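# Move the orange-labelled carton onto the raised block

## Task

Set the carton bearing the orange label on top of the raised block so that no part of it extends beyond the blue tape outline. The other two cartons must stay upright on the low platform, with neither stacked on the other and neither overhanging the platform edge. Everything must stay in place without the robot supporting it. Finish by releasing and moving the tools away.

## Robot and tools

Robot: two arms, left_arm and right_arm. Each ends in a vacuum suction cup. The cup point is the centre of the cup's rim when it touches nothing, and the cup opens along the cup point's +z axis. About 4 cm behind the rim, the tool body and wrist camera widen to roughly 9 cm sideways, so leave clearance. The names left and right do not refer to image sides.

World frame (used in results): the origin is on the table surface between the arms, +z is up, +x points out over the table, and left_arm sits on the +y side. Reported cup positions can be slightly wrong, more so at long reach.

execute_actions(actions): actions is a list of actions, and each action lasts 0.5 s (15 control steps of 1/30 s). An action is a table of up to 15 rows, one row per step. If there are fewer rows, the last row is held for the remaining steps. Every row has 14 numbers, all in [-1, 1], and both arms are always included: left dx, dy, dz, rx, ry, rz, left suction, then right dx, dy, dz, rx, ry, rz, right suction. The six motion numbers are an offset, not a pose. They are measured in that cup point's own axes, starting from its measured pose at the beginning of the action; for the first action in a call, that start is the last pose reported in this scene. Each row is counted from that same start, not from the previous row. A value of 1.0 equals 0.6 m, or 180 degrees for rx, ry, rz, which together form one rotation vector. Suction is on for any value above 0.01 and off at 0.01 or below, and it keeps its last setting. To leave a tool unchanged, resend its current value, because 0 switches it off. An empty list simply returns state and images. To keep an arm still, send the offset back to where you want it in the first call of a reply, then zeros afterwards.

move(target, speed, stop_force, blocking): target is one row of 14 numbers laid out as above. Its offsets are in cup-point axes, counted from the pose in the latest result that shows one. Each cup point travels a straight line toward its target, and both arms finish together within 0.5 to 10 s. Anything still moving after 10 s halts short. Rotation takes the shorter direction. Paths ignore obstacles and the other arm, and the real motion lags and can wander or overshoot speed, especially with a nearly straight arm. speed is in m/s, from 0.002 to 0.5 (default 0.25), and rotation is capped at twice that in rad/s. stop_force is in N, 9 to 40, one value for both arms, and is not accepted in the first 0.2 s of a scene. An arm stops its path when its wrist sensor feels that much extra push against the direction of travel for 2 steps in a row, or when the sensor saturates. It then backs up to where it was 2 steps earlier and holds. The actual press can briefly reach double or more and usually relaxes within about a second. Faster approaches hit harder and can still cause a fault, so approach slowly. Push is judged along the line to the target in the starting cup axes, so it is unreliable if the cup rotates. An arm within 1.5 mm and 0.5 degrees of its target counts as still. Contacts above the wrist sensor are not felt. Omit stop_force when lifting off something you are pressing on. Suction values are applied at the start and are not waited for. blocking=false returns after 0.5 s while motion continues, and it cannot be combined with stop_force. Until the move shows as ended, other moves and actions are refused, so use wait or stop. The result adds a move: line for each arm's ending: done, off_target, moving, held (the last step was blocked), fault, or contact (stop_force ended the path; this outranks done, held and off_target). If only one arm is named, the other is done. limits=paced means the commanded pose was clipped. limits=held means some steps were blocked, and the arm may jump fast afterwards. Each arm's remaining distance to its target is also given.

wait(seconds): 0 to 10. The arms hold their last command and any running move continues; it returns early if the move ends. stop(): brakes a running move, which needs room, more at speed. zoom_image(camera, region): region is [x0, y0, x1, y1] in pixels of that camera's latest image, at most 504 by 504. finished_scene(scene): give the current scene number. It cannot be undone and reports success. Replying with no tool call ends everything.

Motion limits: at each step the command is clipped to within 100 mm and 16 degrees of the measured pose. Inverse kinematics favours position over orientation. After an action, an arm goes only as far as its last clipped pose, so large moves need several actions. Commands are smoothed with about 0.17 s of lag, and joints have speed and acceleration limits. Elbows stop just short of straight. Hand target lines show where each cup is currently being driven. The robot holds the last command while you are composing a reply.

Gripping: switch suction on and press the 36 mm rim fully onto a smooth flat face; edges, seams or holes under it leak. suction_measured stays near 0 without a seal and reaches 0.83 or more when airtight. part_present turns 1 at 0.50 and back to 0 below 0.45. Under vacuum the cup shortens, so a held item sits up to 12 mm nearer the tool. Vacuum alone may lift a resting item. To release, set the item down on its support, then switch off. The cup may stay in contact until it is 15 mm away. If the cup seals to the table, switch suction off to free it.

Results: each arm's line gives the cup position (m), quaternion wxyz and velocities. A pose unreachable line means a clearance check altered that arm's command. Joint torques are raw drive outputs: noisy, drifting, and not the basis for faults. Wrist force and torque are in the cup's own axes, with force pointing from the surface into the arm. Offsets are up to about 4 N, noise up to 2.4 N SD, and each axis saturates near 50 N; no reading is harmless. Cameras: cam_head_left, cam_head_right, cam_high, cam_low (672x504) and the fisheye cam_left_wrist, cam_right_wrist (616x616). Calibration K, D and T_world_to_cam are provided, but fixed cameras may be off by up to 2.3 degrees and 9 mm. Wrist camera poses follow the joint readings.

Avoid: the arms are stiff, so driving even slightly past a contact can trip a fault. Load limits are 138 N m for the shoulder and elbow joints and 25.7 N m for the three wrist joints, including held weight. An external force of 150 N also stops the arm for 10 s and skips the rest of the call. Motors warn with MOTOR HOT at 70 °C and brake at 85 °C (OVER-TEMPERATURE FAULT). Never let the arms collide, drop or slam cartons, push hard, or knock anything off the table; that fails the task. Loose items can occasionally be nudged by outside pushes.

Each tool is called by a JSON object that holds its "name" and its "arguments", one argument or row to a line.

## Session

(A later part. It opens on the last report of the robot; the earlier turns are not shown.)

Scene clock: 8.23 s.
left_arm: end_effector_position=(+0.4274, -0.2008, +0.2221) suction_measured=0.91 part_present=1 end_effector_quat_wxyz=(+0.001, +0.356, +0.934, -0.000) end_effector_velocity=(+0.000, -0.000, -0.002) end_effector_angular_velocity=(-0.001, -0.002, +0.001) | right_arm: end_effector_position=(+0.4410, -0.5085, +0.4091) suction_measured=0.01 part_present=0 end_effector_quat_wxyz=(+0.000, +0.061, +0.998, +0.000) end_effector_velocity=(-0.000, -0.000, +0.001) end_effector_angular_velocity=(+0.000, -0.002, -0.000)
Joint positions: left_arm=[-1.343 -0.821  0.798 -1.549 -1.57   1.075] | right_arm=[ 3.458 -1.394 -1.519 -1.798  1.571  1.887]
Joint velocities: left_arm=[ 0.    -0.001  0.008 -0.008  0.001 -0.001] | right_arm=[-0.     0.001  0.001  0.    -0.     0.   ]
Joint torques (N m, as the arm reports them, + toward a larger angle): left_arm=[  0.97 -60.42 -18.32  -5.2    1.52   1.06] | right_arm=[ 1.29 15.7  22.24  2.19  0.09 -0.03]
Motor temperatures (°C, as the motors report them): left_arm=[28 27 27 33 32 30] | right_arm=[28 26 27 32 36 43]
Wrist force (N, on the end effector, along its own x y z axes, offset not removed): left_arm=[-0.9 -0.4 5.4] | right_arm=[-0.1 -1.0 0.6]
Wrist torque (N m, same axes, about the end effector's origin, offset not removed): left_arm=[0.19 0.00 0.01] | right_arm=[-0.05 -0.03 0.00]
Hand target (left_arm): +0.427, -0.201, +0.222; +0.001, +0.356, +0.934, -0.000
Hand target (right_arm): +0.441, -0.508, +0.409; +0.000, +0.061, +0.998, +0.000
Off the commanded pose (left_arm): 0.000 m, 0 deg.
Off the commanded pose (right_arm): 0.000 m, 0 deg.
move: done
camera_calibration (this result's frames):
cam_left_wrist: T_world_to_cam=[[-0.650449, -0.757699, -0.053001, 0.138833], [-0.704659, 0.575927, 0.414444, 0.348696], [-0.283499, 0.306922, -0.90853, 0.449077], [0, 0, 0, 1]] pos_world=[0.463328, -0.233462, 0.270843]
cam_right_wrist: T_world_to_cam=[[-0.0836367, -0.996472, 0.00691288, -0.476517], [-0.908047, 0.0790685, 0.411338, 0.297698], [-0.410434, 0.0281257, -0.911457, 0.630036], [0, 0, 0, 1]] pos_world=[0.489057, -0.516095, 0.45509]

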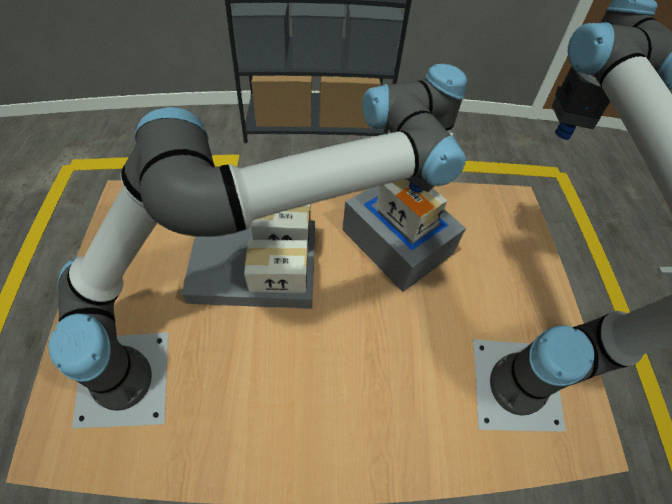

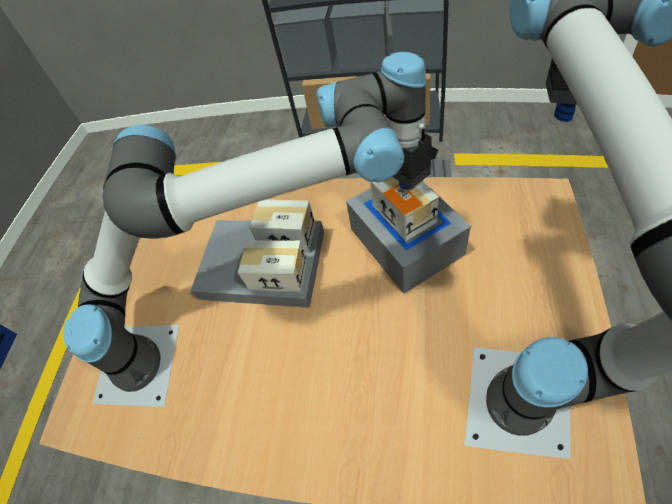

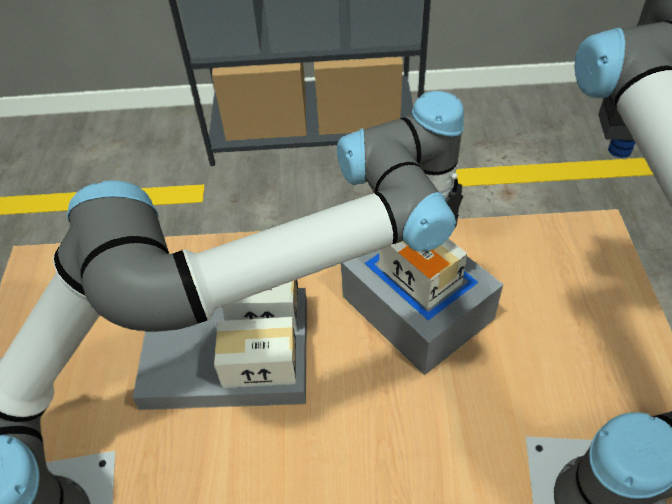

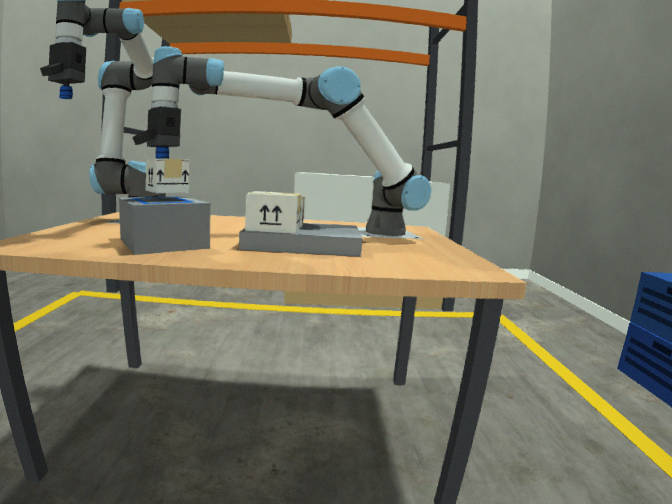

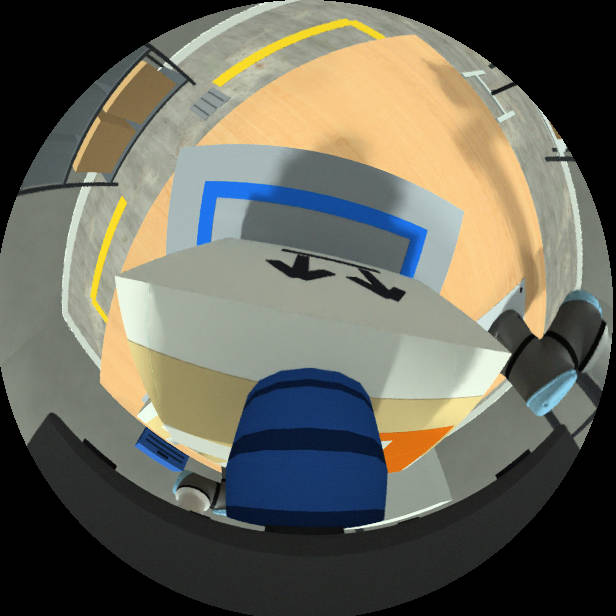

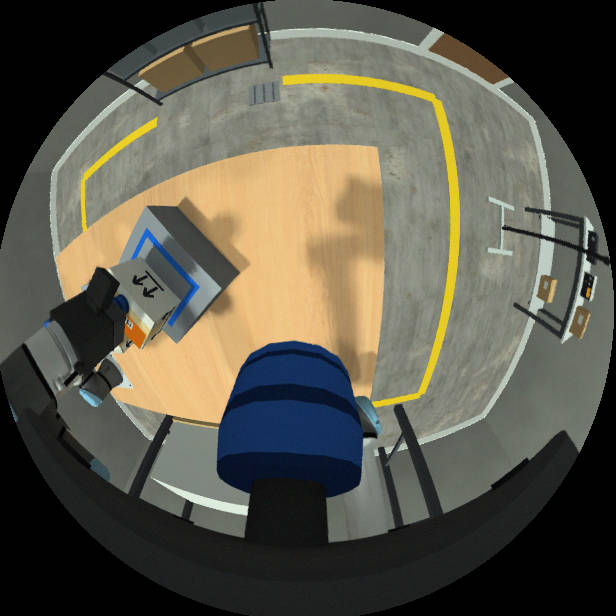

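{"name": "move", "arguments": {
  "target": [-0.02,0,0.012,0,0,0,1,0,0,0,0,0,0,0],
  "speed": 0.05
}}

{"name": "move", "arguments": {
  "target": [0,0,0,0,0,0,0,0,0,0,0,0,0,0]
}}

{"name": "move", "arguments": {
  "target": [0,0,-0.2,0,0,0,0,0,0,0,0,0,0,0]
}}

{"name": "finished_scene", "arguments": {
  "scene": 2
}}

Scene clock: 9.13 s.
left_arm: end_effector_position=(+0.4362, -0.2087, +0.2150) suction_measured=0.91 part_present=1 end_effector_quat_wxyz=(+0.001, +0.356, +0.934, -0.000) end_effector_velocity=(+0.002, -0.001, -0.001) end_effector_angular_velocity=(+0.002, +0.000, +0.001) | right_arm: end_effector_position=(+0.4410, -0.5085, +0.4091) suction_measured=0.01 part_present=0 end_effector_quat_wxyz=(+0.000, +0.061, +0.998, +0.000) end_effector_velocity=(+0.000, +0.001, +0.000) end_effector_angular_velocity=(-0.000, -0.001, +0.002)
Joint positions: left_arm=[-1.336 -0.784  0.751 -1.539 -1.57   1.082] | right_arm=[ 3.458 -1.394 -1.519 -1.798  1.571  1.887]
Joint velocities: left_arm=[ 0.002  0.007 -0.008  0.004  0.001  0.001] | right_arm=[ 0.002 -0.     0.001  0.    -0.    -0.   ]
Joint torques (N m, as the arm reports them, + toward a larger angle): left_arm=[ 13.14 -49.7  -36.92  -1.13   0.11   2.21] | right_arm=[ 0.67 16.02 21.99  2.27  0.07 -0.21]
Motor temperatures (°C, as the motors report them): left_arm=[28 27 27 33 32 30] | right_arm=[28 26 27 32 36 43]
Wrist force (N, on the end effector, along its own x y z axes, offset not removed): left_arm=[-0.4 -1.0 2.8] | right_arm=[0.7 -0.1 0.3]
Wrist torque (N m, same axes, about the end effector's origin, offset not removed): left_arm=[0.02 -0.24 -0.06] | right_arm=[0.09 -0.30 0.08]
Hand target (left_arm): +0.436, -0.209, +0.215; +0.001, +0.356, +0.934, -0.000
Hand target (right_arm): +0.441, -0.508, +0.409; +0.000, +0.061, +0.998, +0.000
Off the commanded pose (left_arm): 0.000 m, 0 deg.
Off the commanded pose (right_arm): 0.000 m, 0 deg.
move: done
camera_calibration (this result's frames):
cam_left_wrist: T_world_to_cam=[[-0.650443, -0.757701, -0.0530288, 0.138252], [-0.704693, 0.575939, 0.414369, 0.36243], [-0.283427, 0.306892, -0.908563, 0.447517], [0, 0, 0, 1]] pos_world=[0.472165, -0.241323, 0.263749]
cam_right_wrist: T_world_to_cam=[[-0.0836365, -0.996472, 0.00691281, -0.476517], [-0.908047, 0.0790682, 0.411338, 0.297698], [-0.410434, 0.0281257, -0.911457, 0.630036], [0, 0, 0, 1]] pos_world=[0.489057, -0.516095, 0.45509]

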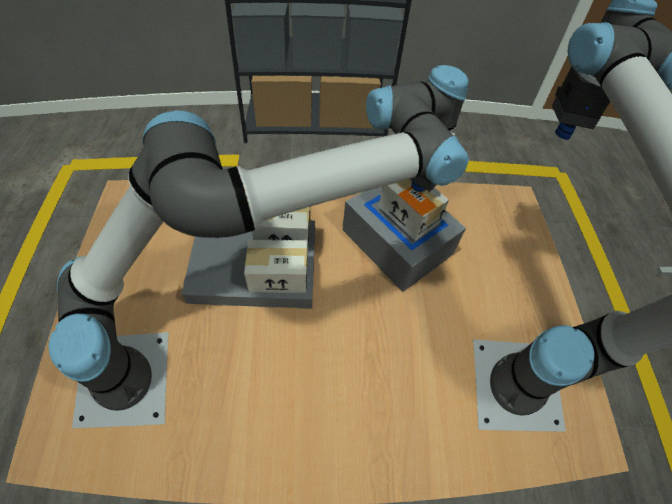

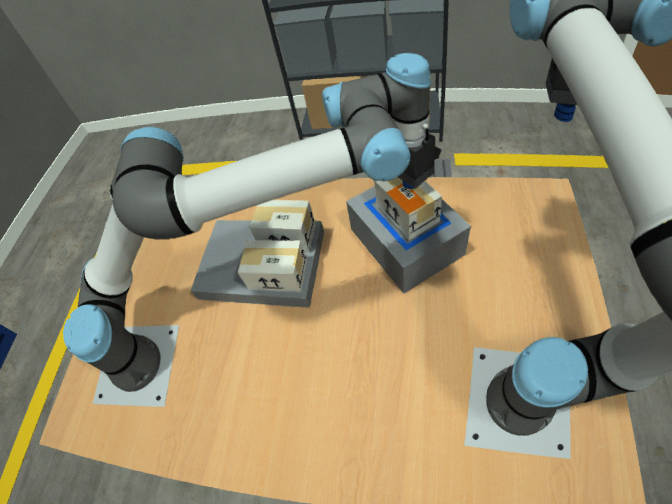

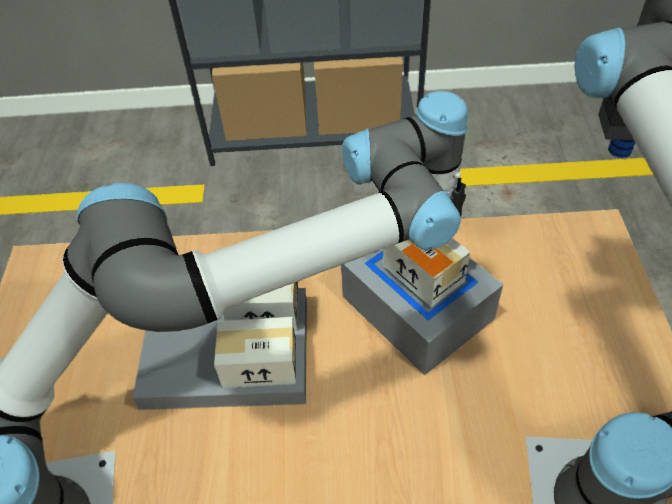

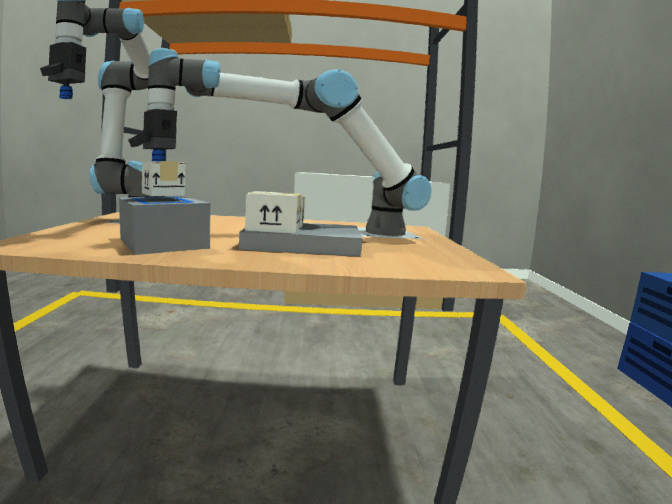

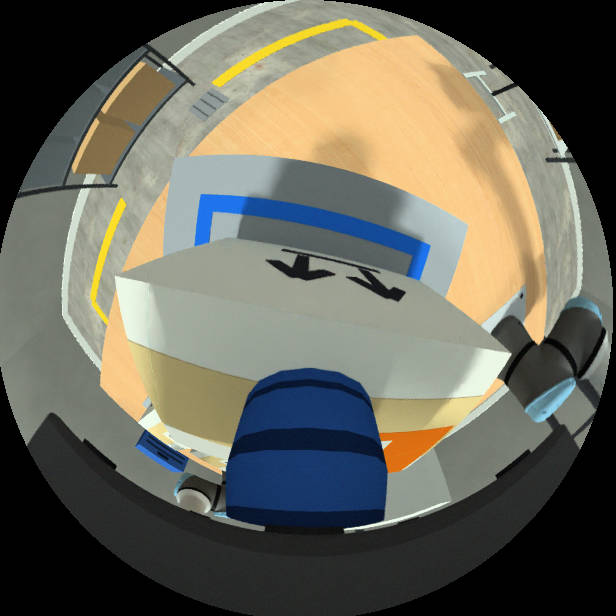

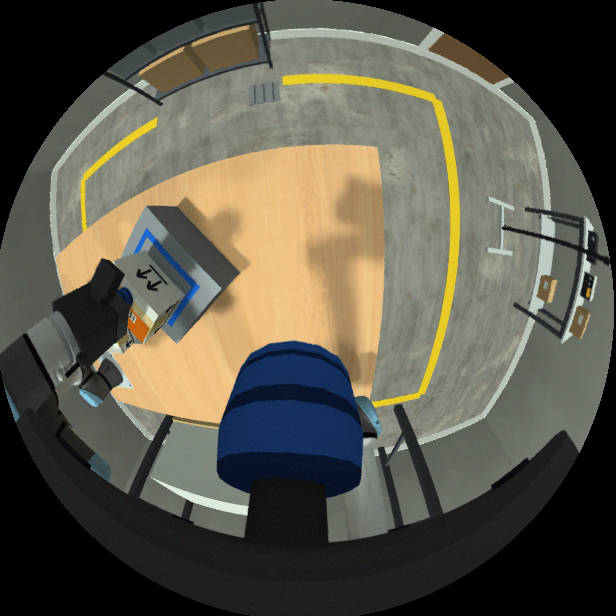

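Scene clock: 9.63 s.
left_arm: end_effector_position=(+0.4363, -0.2087, +0.2149) suction_measured=0.00 part_present=0 end_effector_quat_wxyz=(+0.001, +0.356, +0.934, -0.000) end_effector_velocity=(+0.001, -0.000, +0.001) end_effector_angular_velocity=(-0.003, -0.002, -0.000) | right_arm: end_effector_position=(+0.4410, -0.5085, +0.4091) suction_measured=0.01 part_present=0 end_effector_quat_wxyz=(+0.000, +0.061, +0.998, +0.000) end_effector_velocity=(-0.000, -0.001, +0.001) end_effector_angular_velocity=(+0.000, -0.001, -0.002)
Joint positions: left_arm=[-1.336 -0.784  0.751 -1.539 -1.57   1.082] | right_arm=[ 3.458 -1.394 -1.519 -1.798  1.571  1.887]
Joint velocities: left_arm=[ 0.    -0.    -0.001 -0.001  0.001  0.001] | right_arm=[-0.002  0.001  0.    -0.     0.     0.   ]
Joint torques (N m, as the arm reports them, + toward a larger angle): left_arm=[  6.31 -58.02 -16.    -4.73   0.11   1.53] | right_arm=[ 1.21 15.45 21.66  2.29 -0.04 -0.15]
Motor temperatures (°C, as the motors report them): left_arm=[28 27 27 33 32 30] | right_arm=[28 26 27 32 36 43]
Wrist force (N, on the end effector, along its own x y z axes, offset not removed): left_arm=[-1.7 -0.4 -1.4] | right_arm=[1.3 -1.8 -0.1]
Wrist torque (N m, same axes, about the end effector's origin, offset not removed): left_arm=[0.30 0.32 0.06] | right_arm=[-0.21 -0.32 0.07]
Hand target (left_arm): +0.436, -0.209, +0.215; +0.001, +0.356, +0.934, -0.000
Hand target (right_arm): +0.441, -0.508, +0.409; +0.000, +0.061, +0.998, +0.000
Off the commanded pose (left_arm): 0.000 m, 0 deg.
Off the commanded pose (right_arm): 0.000 m, 0 deg.
move: done
camera_calibration (this result's frames):
cam_left_wrist: T_world_to_cam=[[-0.650444, -0.757698, -0.0530616, 0.138289], [-0.704684, 0.575912, 0.414422, 0.36242], [-0.283448, 0.30695, -0.908537, 0.447519], [0, 0, 0, 1]] pos_world=[0.472189, -0.241307, 0.263731]
cam_right_wrist: T_world_to_cam=[[-0.0836365, -0.996472, 0.00691279, -0.476517], [-0.908047, 0.0790683, 0.411338, 0.297698], [-0.410434, 0.0281258, -0.911456, 0.630036], [0, 0, 0, 1]] pos_world=[0.489057, -0.516095, 0.45509]

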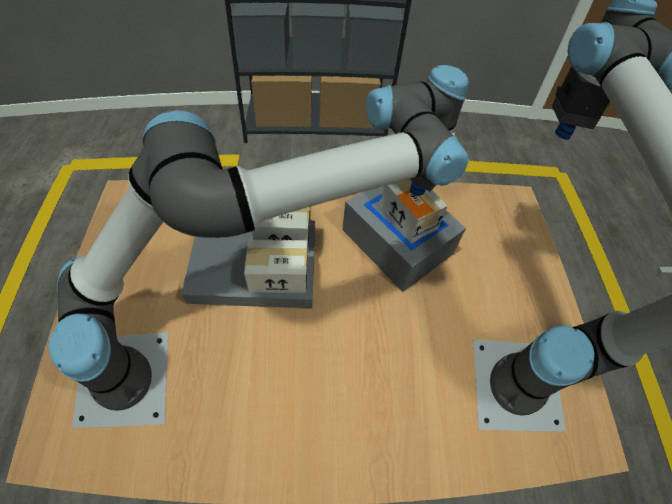

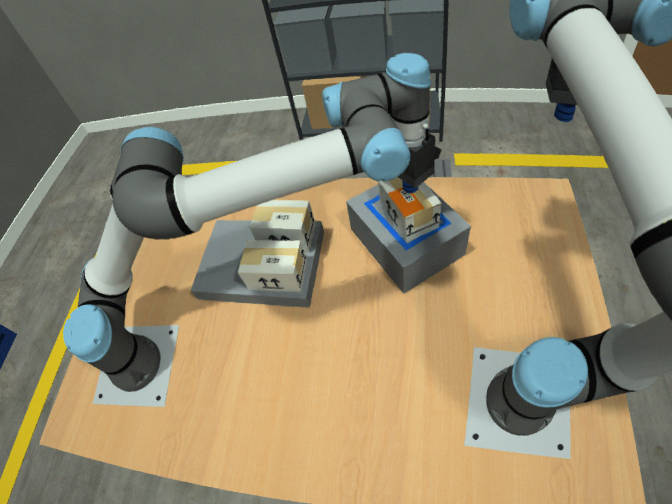

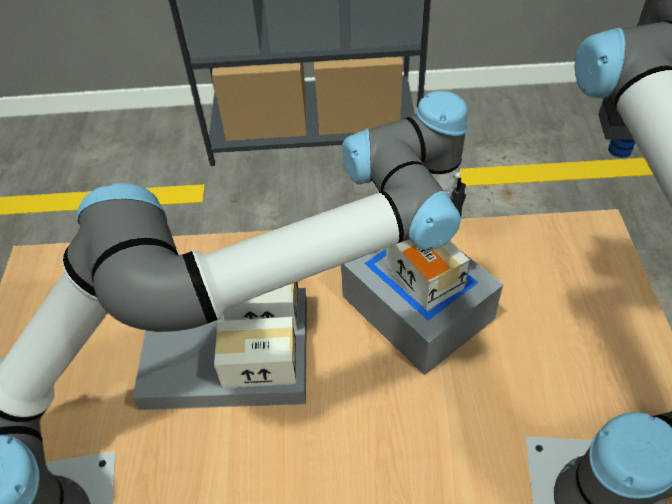

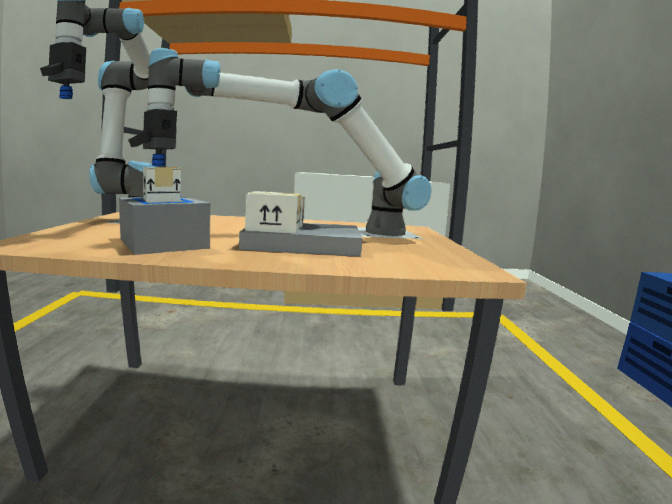

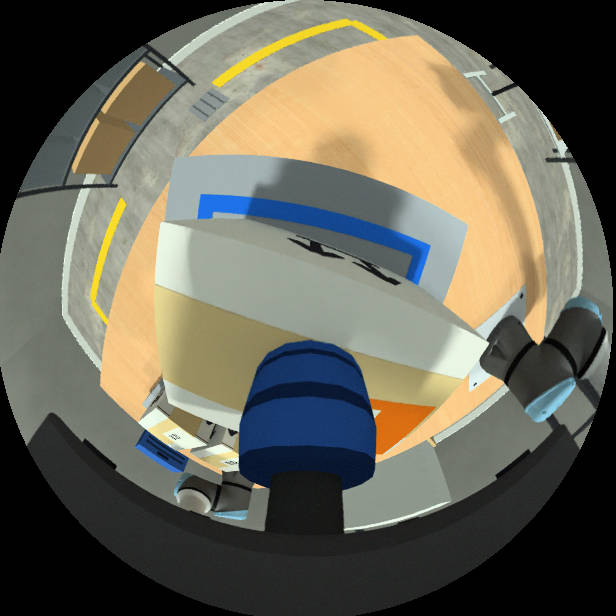

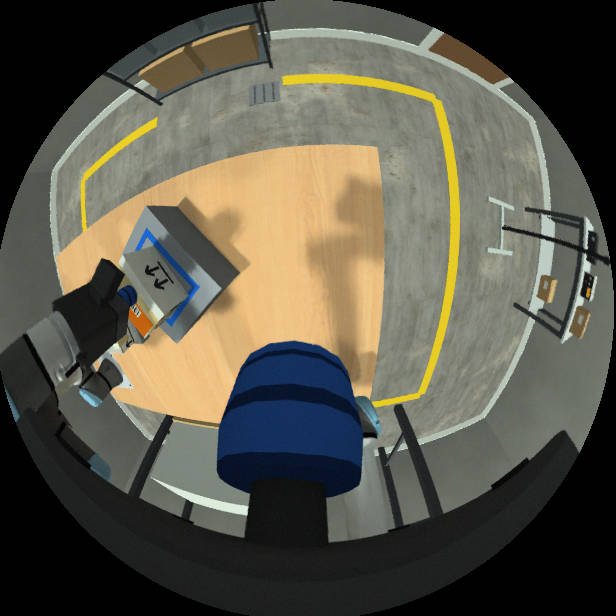

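Scene clock: 10.80 s.
left_arm: end_effector_position=(+0.4359, -0.2079, +0.3344) suction_measured=0.00 part_present=0 end_effector_quat_wxyz=(+0.002, +0.356, +0.934, -0.002) end_effector_velocity=(+0.001, -0.001, +0.002) end_effector_angular_velocity=(+0.013, +0.007, +0.000) | right_arm: end_effector_position=(+0.4410, -0.5085, +0.4091) suction_measured=0.01 part_present=0 end_effector_quat_wxyz=(+0.000, +0.061, +0.998, +0.000) end_effector_velocity=(+0.000, +0.001, -0.000) end_effector_angular_velocity=(+0.000, +0.000, +0.002)
Joint positions: left_arm=[-1.336 -0.631  0.151 -1.096 -1.569  1.082] | right_arm=[ 3.458 -1.394 -1.519 -1.798  1.571  1.887]
Joint velocities: left_arm=[ 0.001  0.108 -0.225  0.132 -0.002  0.001] | right_arm=[ 0.002  0.    -0.    -0.     0.    -0.   ]
Joint torques (N m, as the arm reports them, + toward a larger angle): left_arm=[ 13.24 -48.3  -28.69  -0.56  -2.14   2.13] | right_arm=[ 1.37 15.74 21.82  2.23  0.1  -0.15]
Motor temperatures (°C, as the motors report them): left_arm=[28 27 27 33 32 30] | right_arm=[28 26 27 32 36 43]
Wrist force (N, on the end effector, along its own x y z axes, offset not removed): left_arm=[-2.0 -0.1 0.0] | right_arm=[1.7 -0.4 1.0]
Wrist torque (N m, same axes, about the end effector's origin, offset not removed): left_arm=[0.23 0.22 0.10] | right_arm=[0.01 -0.33 0.10]
Hand target (left_arm): +0.436, -0.208, +0.335; +0.002, +0.356, +0.934, -0.001
Hand target (right_arm): +0.441, -0.508, +0.409; +0.000, +0.061, +0.998, +0.000
Off the commanded pose (left_arm): 0.001 m, 0 deg.
Off the commanded pose (right_arm): 0.000 m, 0 deg.
move: done
camera_calibration (this result's frames):
cam_left_wrist: T_world_to_cam=[[-0.650268, -0.757961, -0.0514505, 0.144301], [-0.705597, 0.577467, 0.410687, 0.314187], [-0.281574, 0.30336, -0.910323, 0.554726], [0, 0, 0, 1]] pos_world=[0.47172, -0.24034, 0.383372]
cam_right_wrist: T_world_to_cam=[[-0.0836366, -0.996472, 0.00691272, -0.476517], [-0.908047, 0.0790683, 0.411338, 0.297698], [-0.410434, 0.0281259, -0.911457, 0.630036], [0, 0, 0, 1]] pos_world=[0.489057, -0.516095, 0.45509]

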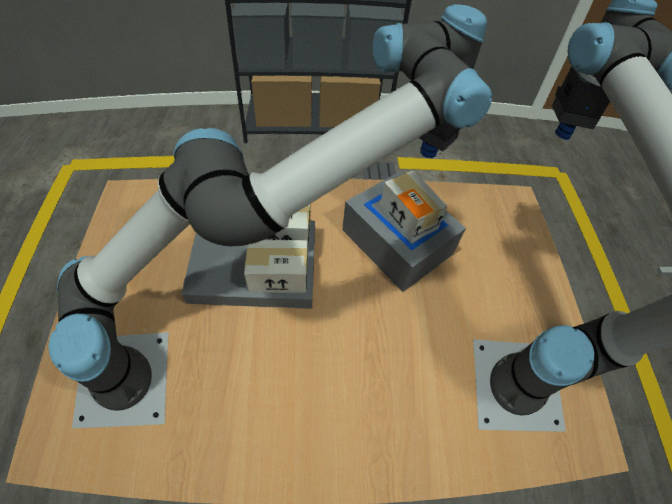

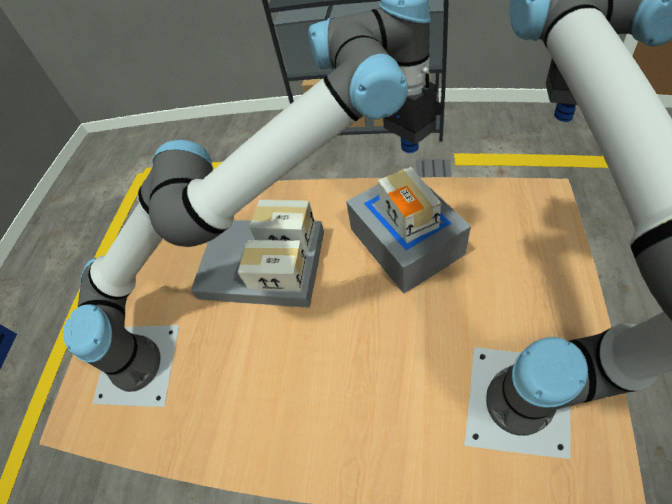

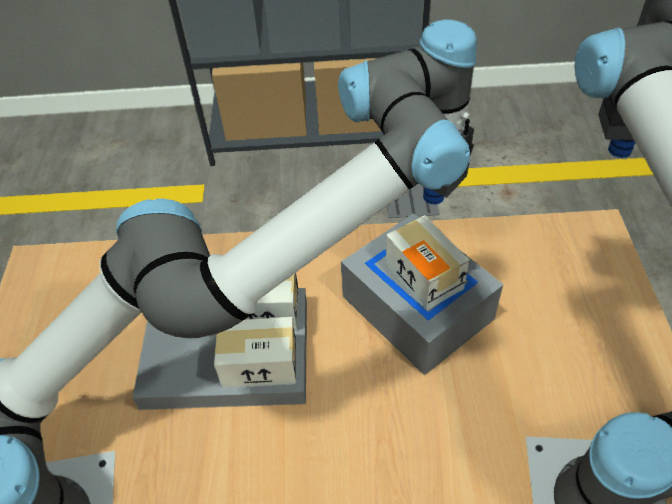

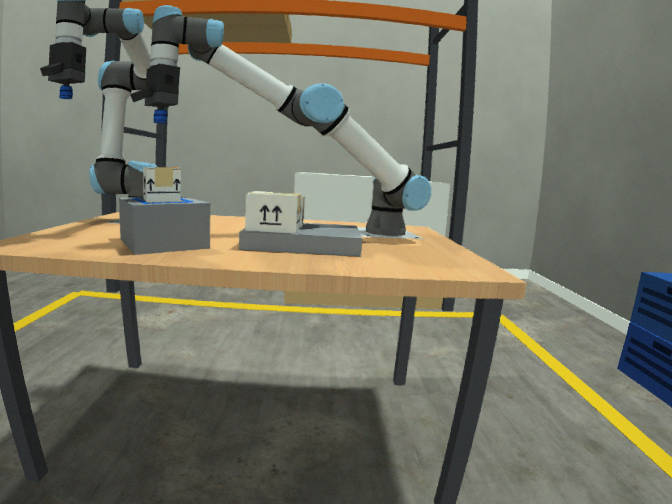

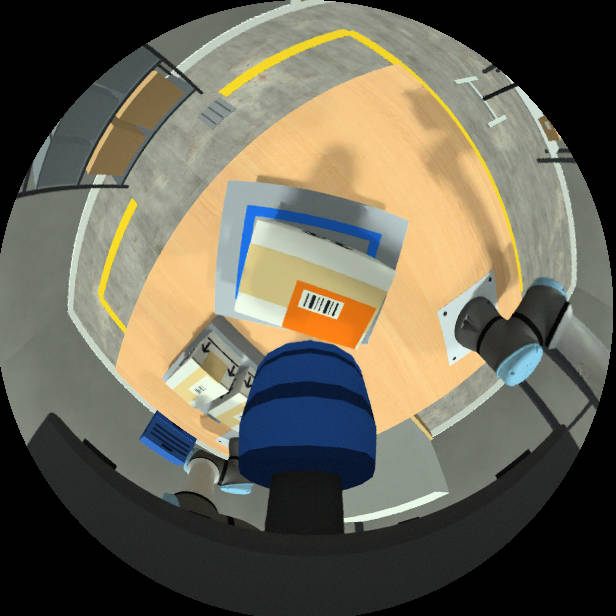

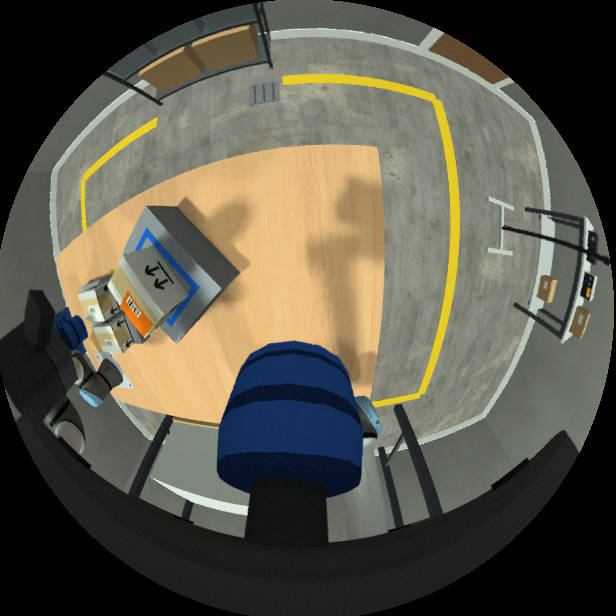

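The scene is finished: the task was done.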